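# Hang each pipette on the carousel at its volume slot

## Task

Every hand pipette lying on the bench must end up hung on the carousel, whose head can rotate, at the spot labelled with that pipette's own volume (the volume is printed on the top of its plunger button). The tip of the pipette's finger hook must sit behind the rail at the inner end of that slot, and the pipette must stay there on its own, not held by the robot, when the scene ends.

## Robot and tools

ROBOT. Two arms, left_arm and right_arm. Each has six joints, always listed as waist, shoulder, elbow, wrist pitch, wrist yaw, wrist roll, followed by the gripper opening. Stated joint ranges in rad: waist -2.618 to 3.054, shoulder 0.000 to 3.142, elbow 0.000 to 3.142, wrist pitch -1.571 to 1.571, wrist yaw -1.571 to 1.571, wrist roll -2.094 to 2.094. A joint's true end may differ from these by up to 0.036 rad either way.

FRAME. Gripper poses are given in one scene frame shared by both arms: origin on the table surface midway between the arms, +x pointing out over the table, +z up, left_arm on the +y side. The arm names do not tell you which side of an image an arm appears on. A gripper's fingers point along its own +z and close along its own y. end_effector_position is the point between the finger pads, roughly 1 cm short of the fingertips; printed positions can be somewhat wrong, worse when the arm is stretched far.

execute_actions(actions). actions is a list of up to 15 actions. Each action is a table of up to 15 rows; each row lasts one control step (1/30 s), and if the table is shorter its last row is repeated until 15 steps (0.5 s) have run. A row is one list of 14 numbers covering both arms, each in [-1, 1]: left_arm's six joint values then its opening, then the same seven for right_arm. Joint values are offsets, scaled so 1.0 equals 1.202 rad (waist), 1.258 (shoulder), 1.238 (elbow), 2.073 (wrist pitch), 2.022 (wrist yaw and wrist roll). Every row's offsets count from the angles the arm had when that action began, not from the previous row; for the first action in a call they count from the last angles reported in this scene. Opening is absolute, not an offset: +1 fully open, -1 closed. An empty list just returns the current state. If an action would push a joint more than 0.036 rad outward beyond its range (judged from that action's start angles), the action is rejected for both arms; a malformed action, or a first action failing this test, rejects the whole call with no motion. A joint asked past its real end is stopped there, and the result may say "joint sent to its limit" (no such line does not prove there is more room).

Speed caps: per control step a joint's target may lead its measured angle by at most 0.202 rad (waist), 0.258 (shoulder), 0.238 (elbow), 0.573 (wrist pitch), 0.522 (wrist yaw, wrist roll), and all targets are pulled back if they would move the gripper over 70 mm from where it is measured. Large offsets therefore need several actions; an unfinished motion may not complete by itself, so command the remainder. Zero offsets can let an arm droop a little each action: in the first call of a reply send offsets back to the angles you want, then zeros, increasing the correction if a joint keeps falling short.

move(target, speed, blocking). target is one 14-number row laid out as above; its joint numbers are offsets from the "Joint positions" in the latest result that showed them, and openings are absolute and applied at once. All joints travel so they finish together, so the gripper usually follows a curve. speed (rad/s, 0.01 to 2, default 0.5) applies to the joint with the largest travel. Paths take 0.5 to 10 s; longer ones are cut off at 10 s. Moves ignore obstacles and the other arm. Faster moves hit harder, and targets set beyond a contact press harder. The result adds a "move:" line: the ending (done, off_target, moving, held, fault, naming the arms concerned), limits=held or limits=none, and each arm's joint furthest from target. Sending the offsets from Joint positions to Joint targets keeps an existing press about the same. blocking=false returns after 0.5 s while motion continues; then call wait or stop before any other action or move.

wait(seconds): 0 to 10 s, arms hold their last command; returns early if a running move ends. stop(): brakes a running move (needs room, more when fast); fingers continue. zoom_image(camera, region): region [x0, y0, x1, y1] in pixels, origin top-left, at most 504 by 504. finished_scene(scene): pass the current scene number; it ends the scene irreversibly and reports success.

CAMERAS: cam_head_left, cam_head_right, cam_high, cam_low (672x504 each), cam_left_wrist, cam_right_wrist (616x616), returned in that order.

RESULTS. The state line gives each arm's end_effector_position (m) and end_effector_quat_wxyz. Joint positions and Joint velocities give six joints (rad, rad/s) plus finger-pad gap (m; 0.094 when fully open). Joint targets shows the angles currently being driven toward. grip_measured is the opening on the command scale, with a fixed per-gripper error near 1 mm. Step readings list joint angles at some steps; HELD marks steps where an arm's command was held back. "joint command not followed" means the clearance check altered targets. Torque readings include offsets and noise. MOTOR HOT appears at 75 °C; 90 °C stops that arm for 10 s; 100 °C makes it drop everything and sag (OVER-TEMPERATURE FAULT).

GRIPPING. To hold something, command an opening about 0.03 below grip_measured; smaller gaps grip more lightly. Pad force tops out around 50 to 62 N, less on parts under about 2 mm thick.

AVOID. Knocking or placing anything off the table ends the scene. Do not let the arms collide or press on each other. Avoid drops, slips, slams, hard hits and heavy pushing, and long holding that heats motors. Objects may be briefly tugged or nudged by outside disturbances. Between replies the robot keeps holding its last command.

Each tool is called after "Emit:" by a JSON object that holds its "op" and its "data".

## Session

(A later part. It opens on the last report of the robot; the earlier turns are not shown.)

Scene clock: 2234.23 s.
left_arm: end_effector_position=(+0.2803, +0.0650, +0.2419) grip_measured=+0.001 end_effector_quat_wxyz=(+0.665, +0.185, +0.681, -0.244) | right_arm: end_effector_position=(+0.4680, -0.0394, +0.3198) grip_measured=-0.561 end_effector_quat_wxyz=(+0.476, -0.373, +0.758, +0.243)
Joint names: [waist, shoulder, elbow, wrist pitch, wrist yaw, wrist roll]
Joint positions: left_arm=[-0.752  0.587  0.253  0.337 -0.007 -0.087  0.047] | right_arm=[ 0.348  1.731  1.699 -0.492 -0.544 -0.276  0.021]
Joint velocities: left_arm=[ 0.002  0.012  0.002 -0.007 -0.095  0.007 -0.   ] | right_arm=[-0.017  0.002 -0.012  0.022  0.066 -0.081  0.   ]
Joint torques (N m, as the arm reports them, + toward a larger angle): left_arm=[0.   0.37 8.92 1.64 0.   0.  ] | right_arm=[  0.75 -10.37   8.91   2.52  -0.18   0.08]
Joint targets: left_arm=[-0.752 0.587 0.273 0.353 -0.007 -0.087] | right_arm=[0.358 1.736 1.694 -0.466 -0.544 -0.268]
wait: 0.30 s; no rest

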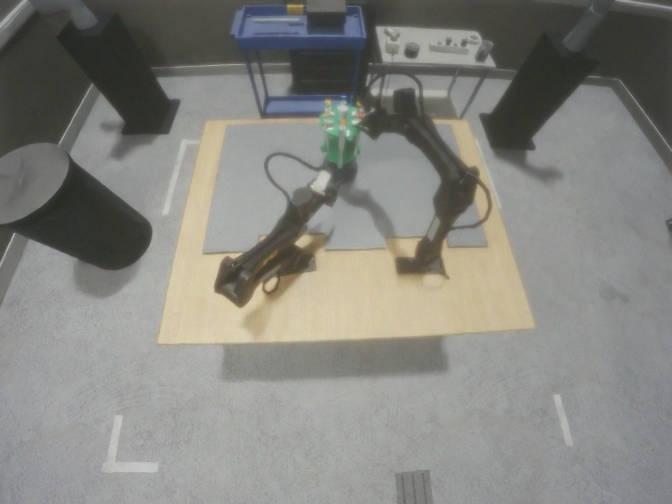

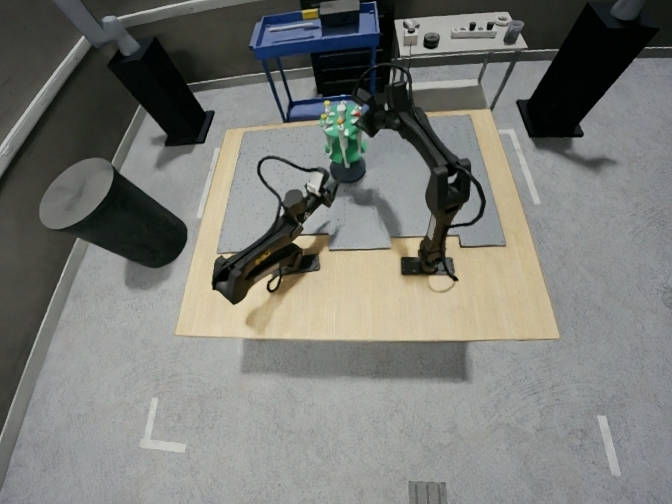

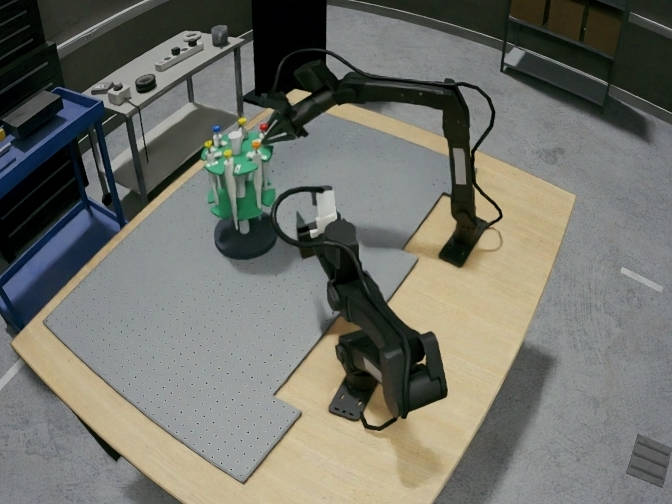

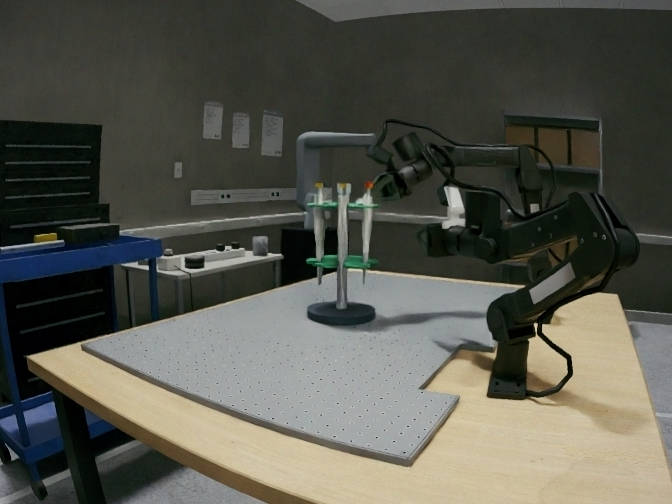

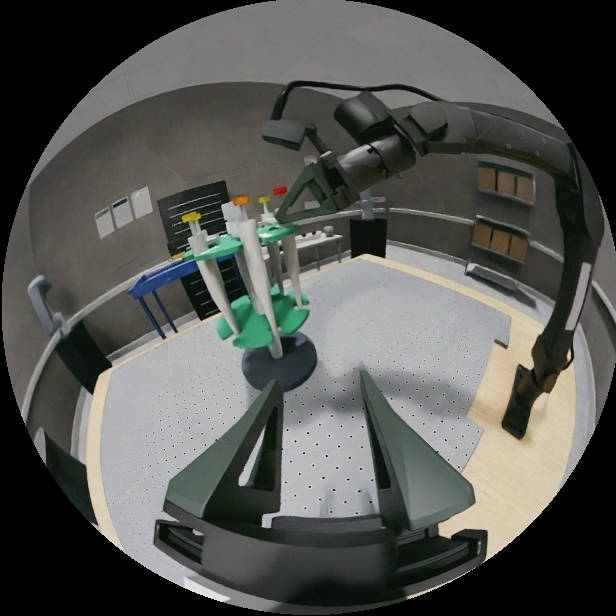

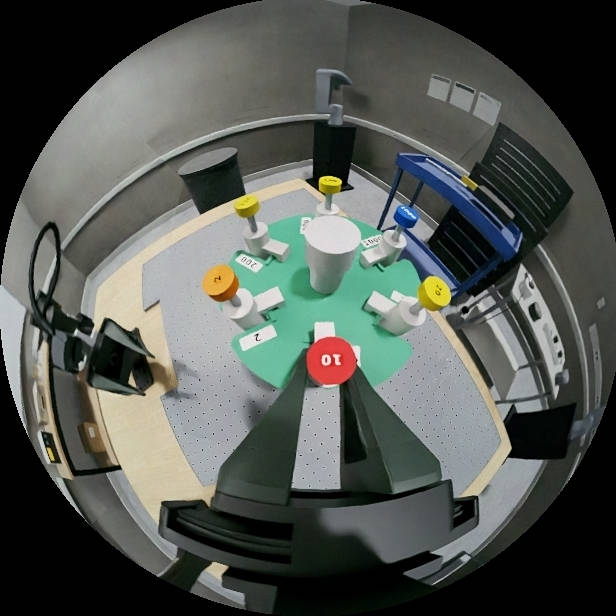

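Emit:
{"op": "execute_actions", "data": {"actions": [[[0,0,0.016,0.008,0,0,0,0.009,0.004,0.008,0.014,0,0,-0.61],[0,0,0.016,0.008,0,0,0,0.010,0.006,0.008,0.016,0,0,-0.61],[0,0,0.016,0.008,0,0,0,0.011,0.008,0.008,0.018,0,0,-0.61],[0,0,0.016,0.008,0,0,0,0.012,0.010,0.008,0.020,0,0,-0.61],[0,0,0.016,0.008,0,0,0,0.013,0.012,0.008,0.021,0,0,-0.61],[0,0,0.016,0.008,0,0,0,0.014,0.014,0.008,0.021,0,0,-0.61],[0,0,0.016,0.008,0,0,0,0.014,0.016,0.008,0.021,0,0,-0.61],[0,0,0.016,0.008,0,0,0,0.014,0.0175,0.008,0.021,0,0,-0.61],[0,0,0.016,0.008,0,0,0,0.014,0.0175,0.008,0.021,0,0,-0.61],[0,0,0.016,0.008,0,0,0,0.014,0.0175,0.008,0.021,0,0,-0.61],[0,0,0.016,0.008,0,0,0,0.014,0.015,0.008,0.021,0,0,-0.61],[0,0,0.016,0.008,0,0,0,0.014,0.013,0.008,0.021,0,0,-0.61]]]}}

Emit:
{"op": "zoom_image", "data": {"camera": "cam_left_wrist", "region": [230, 170, 330, 260]}}

Emit:
{"op": "zoom_image", "data": {"camera": "cam_right_wrist", "region": [210, 180, 450, 420]}}

Scene clock: 2253.63 s.
left_arm: end_effector_position=(+0.2803, +0.0650, +0.2419) grip_measured=+0.001 end_effector_quat_wxyz=(+0.665, +0.185, +0.681, -0.244) | right_arm: end_effector_position=(+0.4709, -0.0348, +0.3171) grip_measured=-0.561 end_effector_quat_wxyz=(+0.478, -0.376, +0.755, +0.244)
Joint names: [waist, shoulder, elbow, wrist pitch, wrist yaw, wrist roll]
Joint positions: left_arm=[-0.752  0.587  0.253  0.337 -0.007 -0.087  0.047] | right_arm=[ 0.355  1.745  1.699 -0.472 -0.543 -0.275  0.021]
Joint velocities: left_arm=[-0.017 -0.017 -0.002  0.007 -0.066 -0.007 -0.   ] | right_arm=[ 0.007  0.012  0.007  0.007  0.051 -0.022 -0.   ]
Joint torques (N m, as the arm reports them, + toward a larger angle): left_arm=[0.01 0.36 8.92 1.64 0.   0.  ] | right_arm=[  0.76 -10.68  10.2    2.51  -0.22  -0.01]
Joint targets: left_arm=[-0.752 0.587 0.273 0.353 -0.007 -0.087] | right_arm=[0.365 1.748 1.709 -0.449 -0.544 -0.275]
Step readings (joint positions):
0: left_arm=[-0.752 0.587 0.253 0.337 -0.007 -0.087] | right_arm=[0.348 1.731 1.699 -0.490 -0.544 -0.275]
1: left_arm=[-0.752 0.587 0.253 0.337 -0.007 -0.087] | right_arm=[0.348 1.731 1.699 -0.490 -0.544 -0.275]
2: left_arm=[-0.752 0.587 0.253 0.337 -0.007 -0.087] | right_arm=[0.348 1.731 1.699 -0.489 -0.544 -0.275]
4: left_arm=[-0.752 0.587 0.253 0.337 -0.007 -0.087] | right_arm=[0.348 1.731 1.699 -0.486 -0.544 -0.275]
8: left_arm=[-0.752 0.587 0.253 0.337 -0.007 -0.087] | right_arm=[0.354 1.733 1.699 -0.476 -0.543 -0.275]
15: Joint positions above

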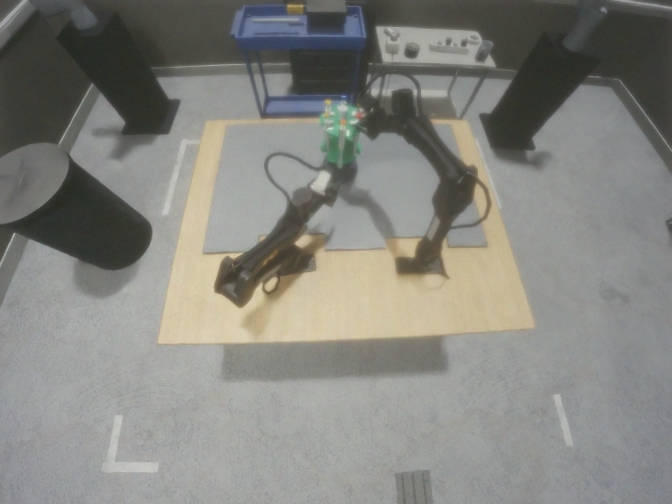

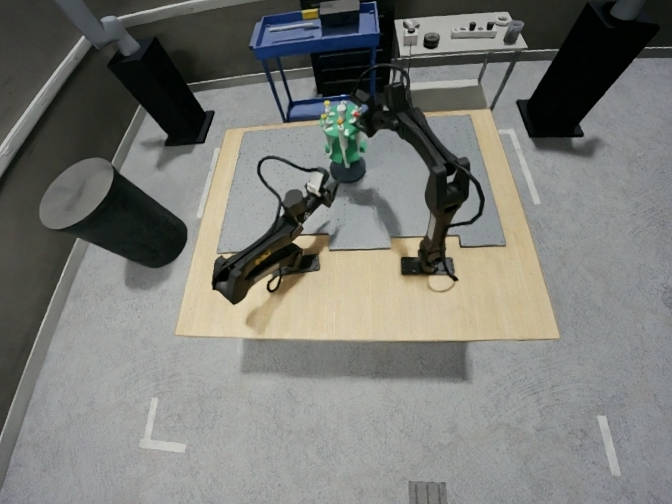

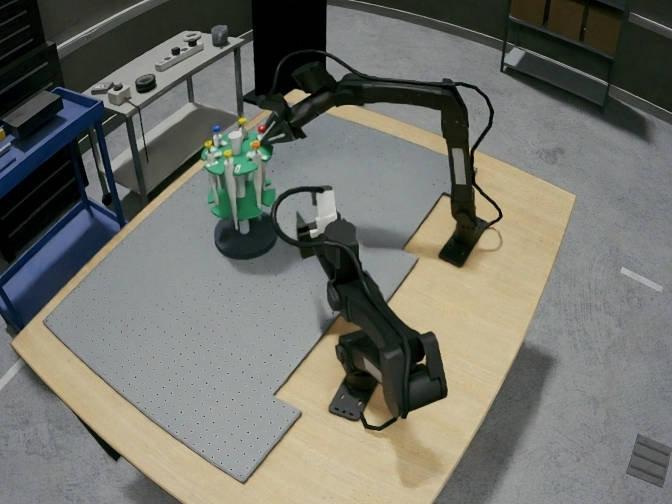

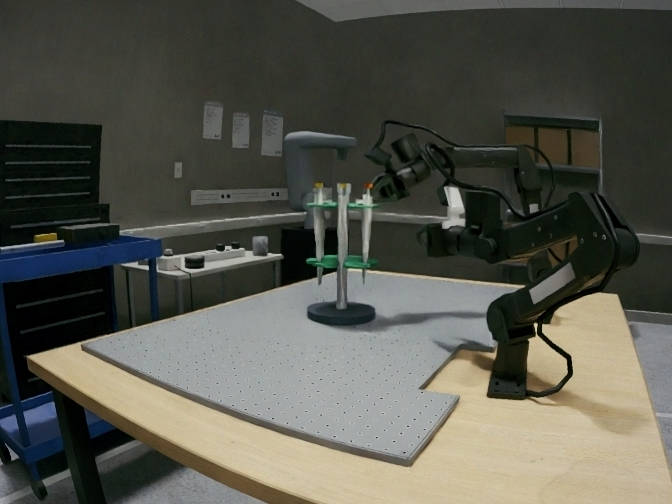

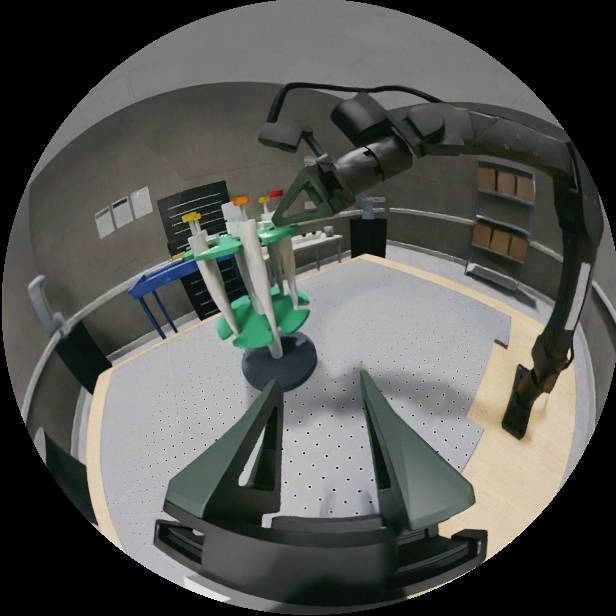

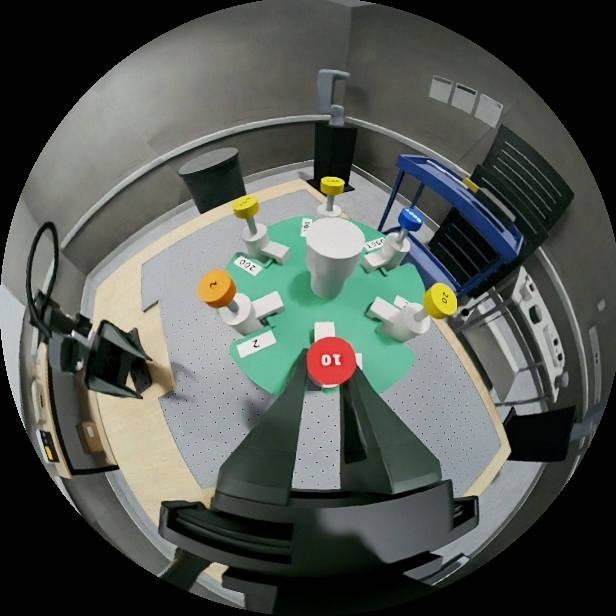

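Region (230, 170, 330, 260) of cam_left_wrist's 616x616 image, scaled by 5.040, with more detail than that image has; it fills the top 454 rows of this view, and the rest is white.

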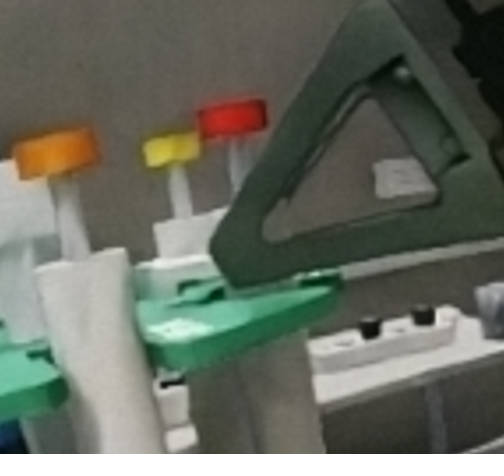

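Region (210, 180, 450, 420) of cam_right_wrist's 616x616 image, scaled by 2.100, with more detail than that image has.

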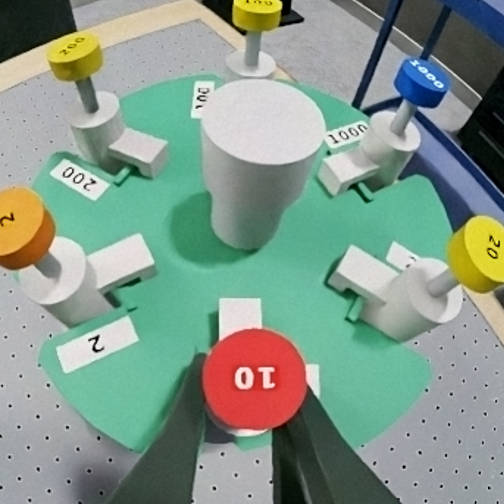

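Emit:
{"op": "execute_actions", "data": {"actions": [[[0,0,0.016,0.008,0,0,0,0,-0.008,0.012,0.010,-0.004,0,-0.595],[0,0,0.016,0.008,0,0,0,0,-0.008,0.012,0.010,-0.004,0,-0.58],[0,0,0.016,0.008,0,0,0,0,-0.008,0.012,0.010,-0.004,0,-0.57],[0,0,0.016,0.008,0,0,0,0,-0.008,0.012,0.010,-0.004,0,-0.56],[0,0,0.016,0.008,0,0,0,0,-0.008,0.012,0.010,-0.004,0,-0.55],[0,0,0.016,0.008,0,0,0,0,-0.008,0.012,0.010,-0.004,0,-0.54],[0,0,0.016,0.008,0,0,0,0,-0.008,0.012,0.010,-0.004,0,-0.53],[0,0,0.016,0.008,0,0,0,0,-0.008,0.012,0.010,-0.004,0,-0.51],[0,0,0.016,0.008,0,0,0,0,-0.008,0.012,0.010,-0.004,0,-0.48],[0,0,0.016,0.008,0,0,0,0,-0.008,0.012,0.010,-0.004,0,-0.43],[0,0,0.016,0.008,0,0,0,0,-0.008,0.012,0.010,-0.004,0,-0.37],[0,0,0.016,0.008,0,0,0,0,-0.008,0.012,0.010,-0.004,0,-0.31],[0,0,0.016,0.008,0,0,0,0,-0.012,0.012,0.010,-0.004,0,-0.25],[0,0,0.016,0.008,0,0,0,0,-0.016,0.012,0.010,-0.004,0,-0.19],[0,0,0.016,0.008,0,0,0,0,-0.020,0.012,0.010,-0.004,0,-0.15]],[[0,0,0.016,0.008,0,0,0,-0.008,-0.026,0.012,0.006,-0.012,-0.003,-0.15],[0,0,0.016,0.008,0,0,0,-0.010,-0.030,0.012,0.003,-0.013,-0.004,-0.15],[0,0,0.016,0.008,0,0,0,-0.013,-0.035,0.012,0,-0.015,-0.005,-0.15],[0,0,0.016,0.008,0,0,0,-0.017,-0.041,0.012,-0.004,-0.017,-0.006,-0.15],[0,0,0.016,0.008,0,0,0,-0.022,-0.048,0.012,-0.008,-0.019,-0.007,-0.15],[0,0,0.016,0.008,0,0,0,-0.028,-0.056,0.012,-0.013,-0.022,-0.008,-0.15],[0,0,0.016,0.008,0,0,0,-0.034,-0.064,0.012,-0.018,-0.025,-0.009,-0.15],[0,0,0.016,0.008,0,0,0,-0.040,-0.072,0.012,-0.023,-0.028,-0.010,-0.15],[0,0,0.016,0.008,0,0,0,-0.046,-0.080,0.012,-0.028,-0.031,-0.011,-0.15],[0,0,0.016,0.008,0,0,0,-0.052,-0.088,0.012,-0.033,-0.034,-0.012,-0.15],[0,0,0.016,0.008,0,0,0,-0.058,-0.096,0.012,-0.038,-0.036,-0.013,-0.15],[0,0,0.016,0.008,0,0,0,-0.063,-0.103,0.012,-0.043,-0.038,-0.014,-0.15],[0,0,0.016,0.008,0,0,0,-0.067,-0.109,0.012,-0.047,-0.040,-0.015,-0.15],[0,0,0.016,0.008,0,0,0,-0.070,-0.113,0.012,-0.050,-0.041,-0.016,-0.15],[0,0,0.016,0.008,0,0,0,-0.072,-0.116,0.012,-0.052,-0.042,-0.017,-0.15]]]}}

Scene clock: 2277.70 s.
left_arm: end_effector_position=(+0.2803, +0.0650, +0.2419) grip_measured=+0.001 end_effector_quat_wxyz=(+0.665, +0.185, +0.681, -0.244) | right_arm: end_effector_position=(+0.4525, -0.0706, +0.3620) grip_measured=-0.153 end_effector_quat_wxyz=(+0.510, -0.368, +0.740, +0.237)
Joint names: [waist, shoulder, elbow, wrist pitch, wrist yaw, wrist roll]
Joint positions: left_arm=[-0.752  0.587  0.253  0.337 -0.007 -0.087  0.047] | right_arm=[ 0.28   1.631  1.699 -0.527 -0.593 -0.296  0.04 ]
Joint velocities: left_arm=[ 0.002 -0.012 -0.002  0.007  0.037 -0.022 -0.   ] | right_arm=[-0.129 -0.261 -0.017 -0.139 -0.168 -0.037 -0.001]
Joint torques (N m, as the arm reports them, + toward a larger angle): left_arm=[0.   0.36 8.92 1.63 0.   0.  ] | right_arm=[ -0.25 -10.84  10.41   1.99  -0.39  -0.06]
Joint targets: left_arm=[-0.752 0.587 0.273 0.353 -0.007 -0.087] | right_arm=[0.269 1.599 1.714 -0.571 -0.628 -0.310]
Step readings (joint positions; steps 1 to 15: 1st action; 16 to 30: 2nd action):
0: left_arm=[-0.752 0.587 0.253 0.337 -0.007 -0.087] | right_arm=[0.355 1.745 1.699 -0.471 -0.543 -0.275]
1: left_arm=[-0.752 0.587 0.253 0.337 -0.007 -0.087] | right_arm=[0.355 1.745 1.699 -0.471 -0.543 -0.275]
2: left_arm=[-0.752 0.587 0.253 0.337 -0.007 -0.087] | right_arm=[0.355 1.745 1.699 -0.471 -0.543 -0.275]
4: left_arm=[-0.752 0.587 0.253 0.337 -0.007 -0.087] | right_arm=[0.355 1.745 1.699 -0.471 -0.543 -0.275]
8: left_arm=[-0.752 0.587 0.253 0.337 -0.007 -0.087] | right_arm=[0.355 1.745 1.699 -0.471 -0.543 -0.275]
15: left_arm=[-0.752 0.587 0.253 0.337 -0.007 -0.087] | right_arm=[0.355 1.745 1.699 -0.463 -0.543 -0.275]
16: left_arm=[-0.752 0.587 0.253 0.337 -0.007 -0.087] | right_arm=[0.355 1.745 1.699 -0.463 -0.543 -0.276]
17: left_arm=[-0.752 0.587 0.253 0.337 -0.007 -0.087] | right_arm=[0.355 1.745 1.699 -0.462 -0.545 -0.276]
19: left_arm=[-0.752 0.587 0.253 0.337 -0.007 -0.087] | right_arm=[0.354 1.741 1.699 -0.464 -0.549 -0.278]
23: left_arm=[-0.752 0.587 0.253 0.337 -0.007 -0.087] | right_arm=[0.334 1.714 1.699 -0.480 -0.563 -0.283]
30: Joint positions above

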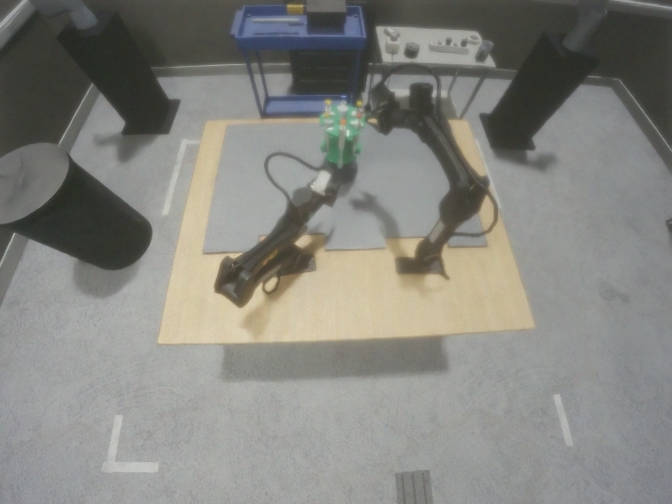

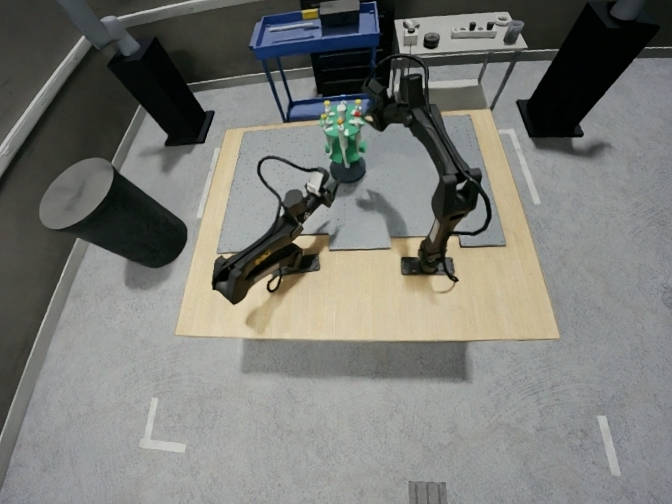

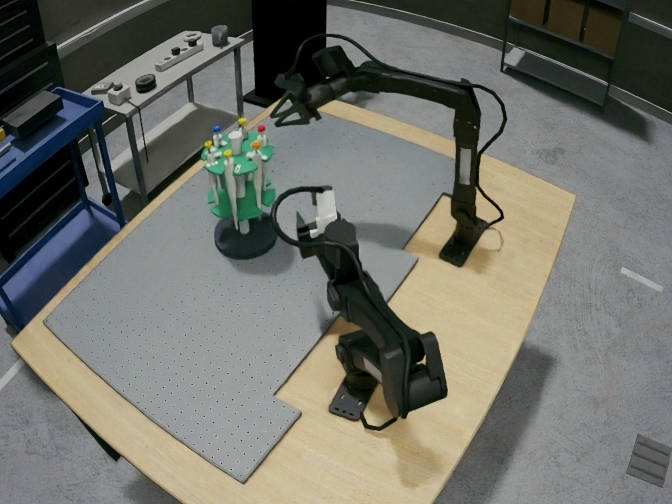

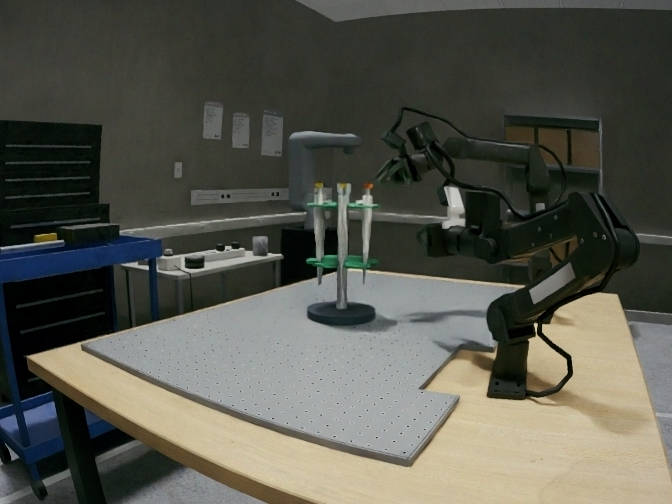

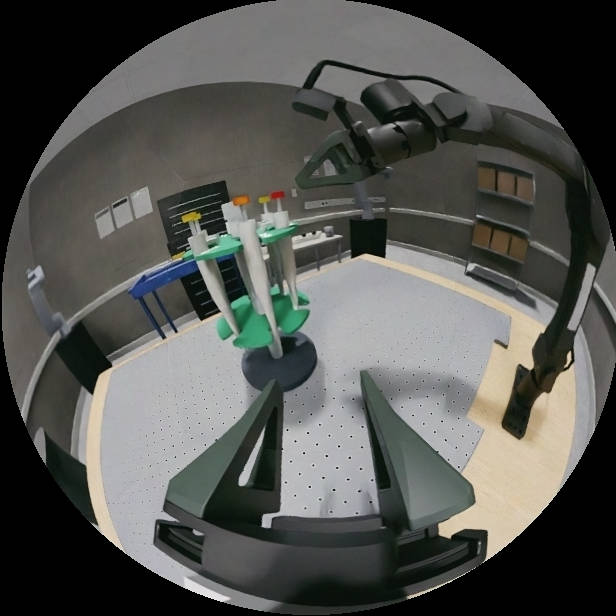

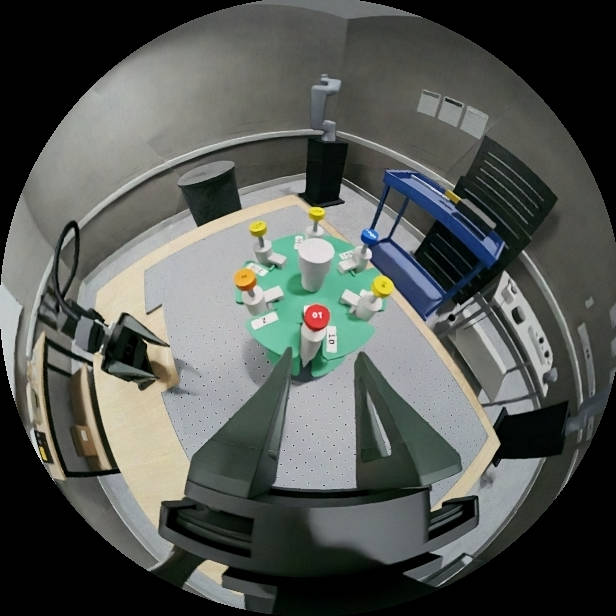

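Emit:
{"op": "execute_actions", "data": {"actions": []}}

Emit:
{"op": "zoom_image", "data": {"camera": "cam_left_wrist", "region": [170, 170, 330, 350]}}

Emit:
{"op": "zoom_image", "data": {"camera": "cam_high", "region": [190, 110, 290, 200]}}

Emit:
{"op": "zoom_image", "data": {"camera": "cam_right_wrist", "region": [220, 190, 420, 390]}}

Scene clock: 2281.43 s.
left_arm: end_effector_position=(+0.2803, +0.0650, +0.2419) grip_measured=+0.001 end_effector_quat_wxyz=(+0.665, +0.185, +0.681, -0.244) | right_arm: end_effector_position=(+0.4446, -0.0730, +0.3641) grip_measured=-0.153 end_effector_quat_wxyz=(+0.504, -0.372, +0.741, +0.242)
Joint names: [waist, shoulder, elbow, wrist pitch, wrist yaw, wrist roll]
Joint positions: left_arm=[-0.752  0.587  0.253  0.337 -0.007 -0.087  0.047] | right_arm=[ 0.274  1.614  1.699 -0.56  -0.609 -0.304  0.04 ]
Joint velocities: left_arm=[-0.007 -0.022  0.007 -0.022  0.007  0.051 -0.   ] | right_arm=[-0.007  0.027  0.007  0.007  0.051  0.022 -0.   ]
Joint torques (N m, as the arm reports them, + toward a larger angle): left_arm=[ 0.    0.36  8.93  1.64  0.   -0.01] | right_arm=[ -0.51 -10.5   10.34   2.08  -0.43  -0.05]
Joint targets: left_arm=[-0.752 0.587 0.273 0.353 -0.007 -0.087] | right_arm=[0.269 1.599 1.714 -0.571 -0.628 -0.310]

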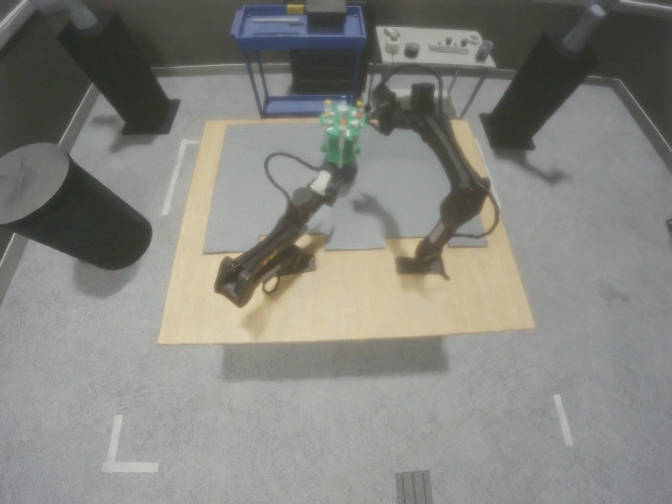

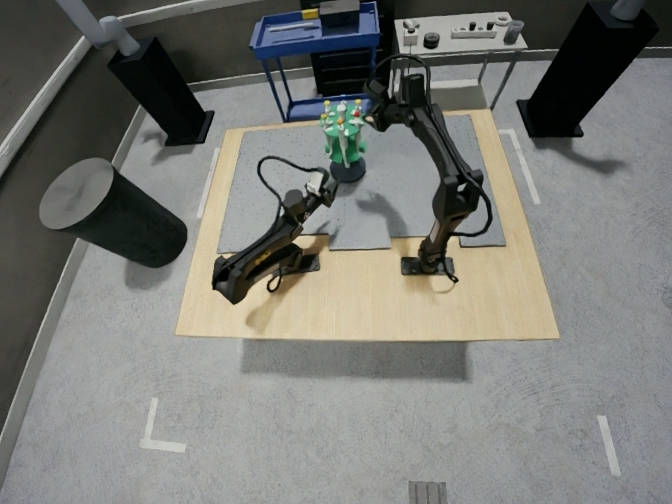

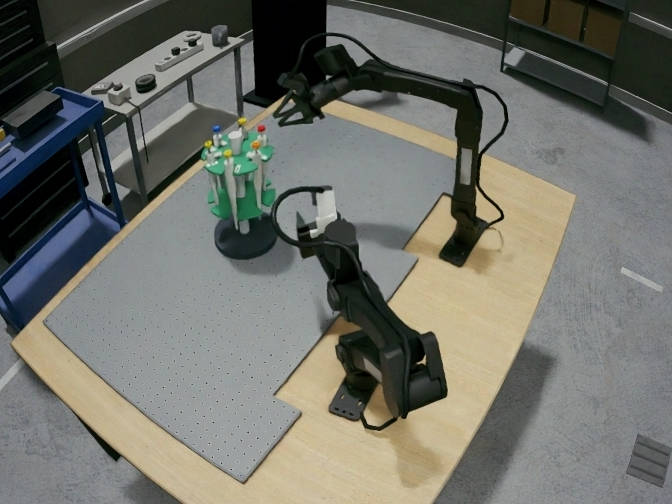

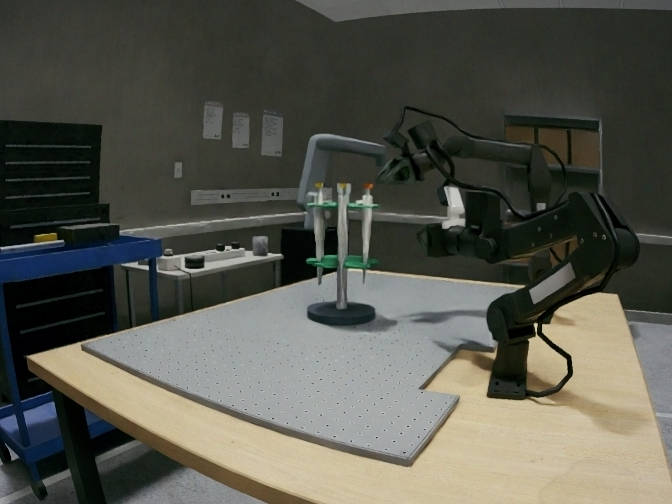

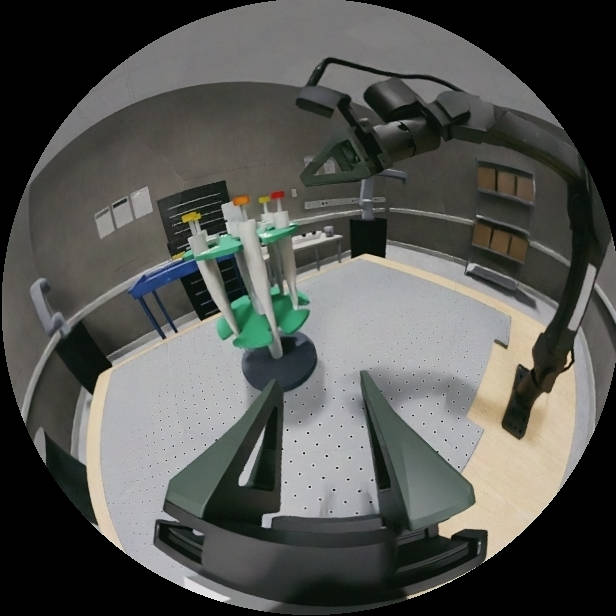

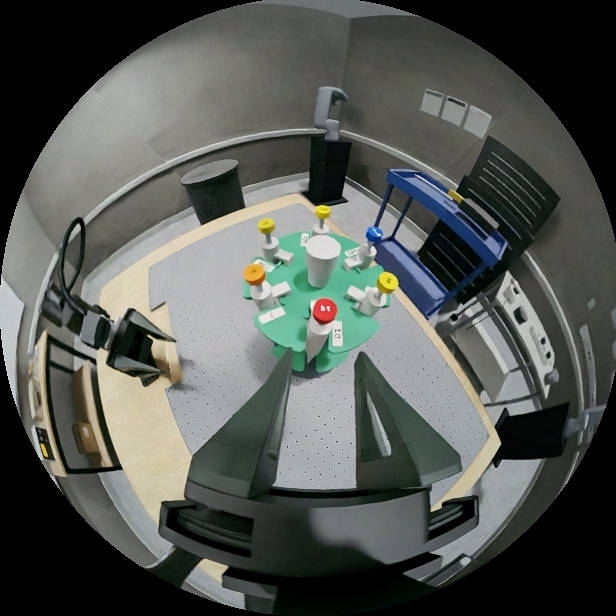

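Region (170, 170, 330, 350) of cam_left_wrist's 616x616 image, scaled by 2.800, with more detail than that image has.

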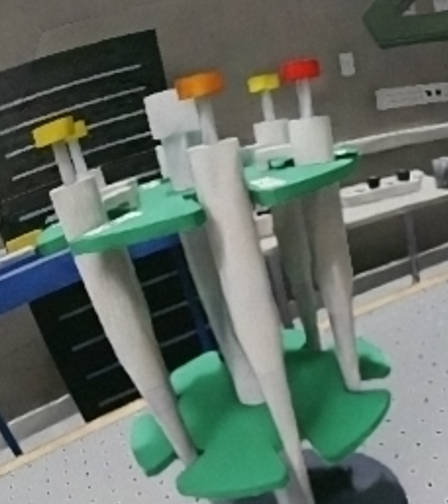

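Region (190, 110, 290, 200) of cam_high's 672x504 image, scaled by 5.040, with more detail than that image has; it fills the top 454 rows of this view, and the rest is white.

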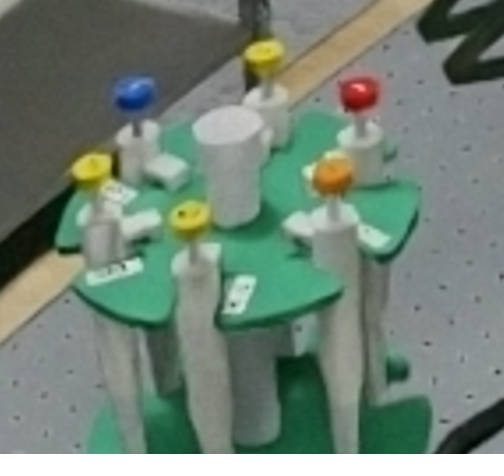

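Region (220, 190, 420, 390) of cam_right_wrist's 616x616 image, scaled by 2.520, with more detail than that image has.

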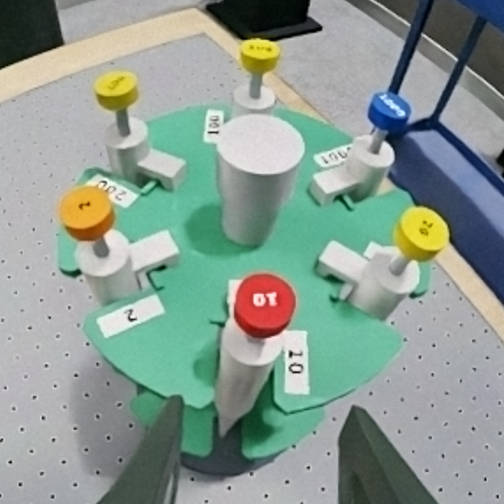

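All six slots are filled, each label matches its pipette, and both grippers are clear, so I am ending scene 1.

Emit:
{"op": "finished_scene", "data": {"scene": 1}}

The scene is finished: the task was done.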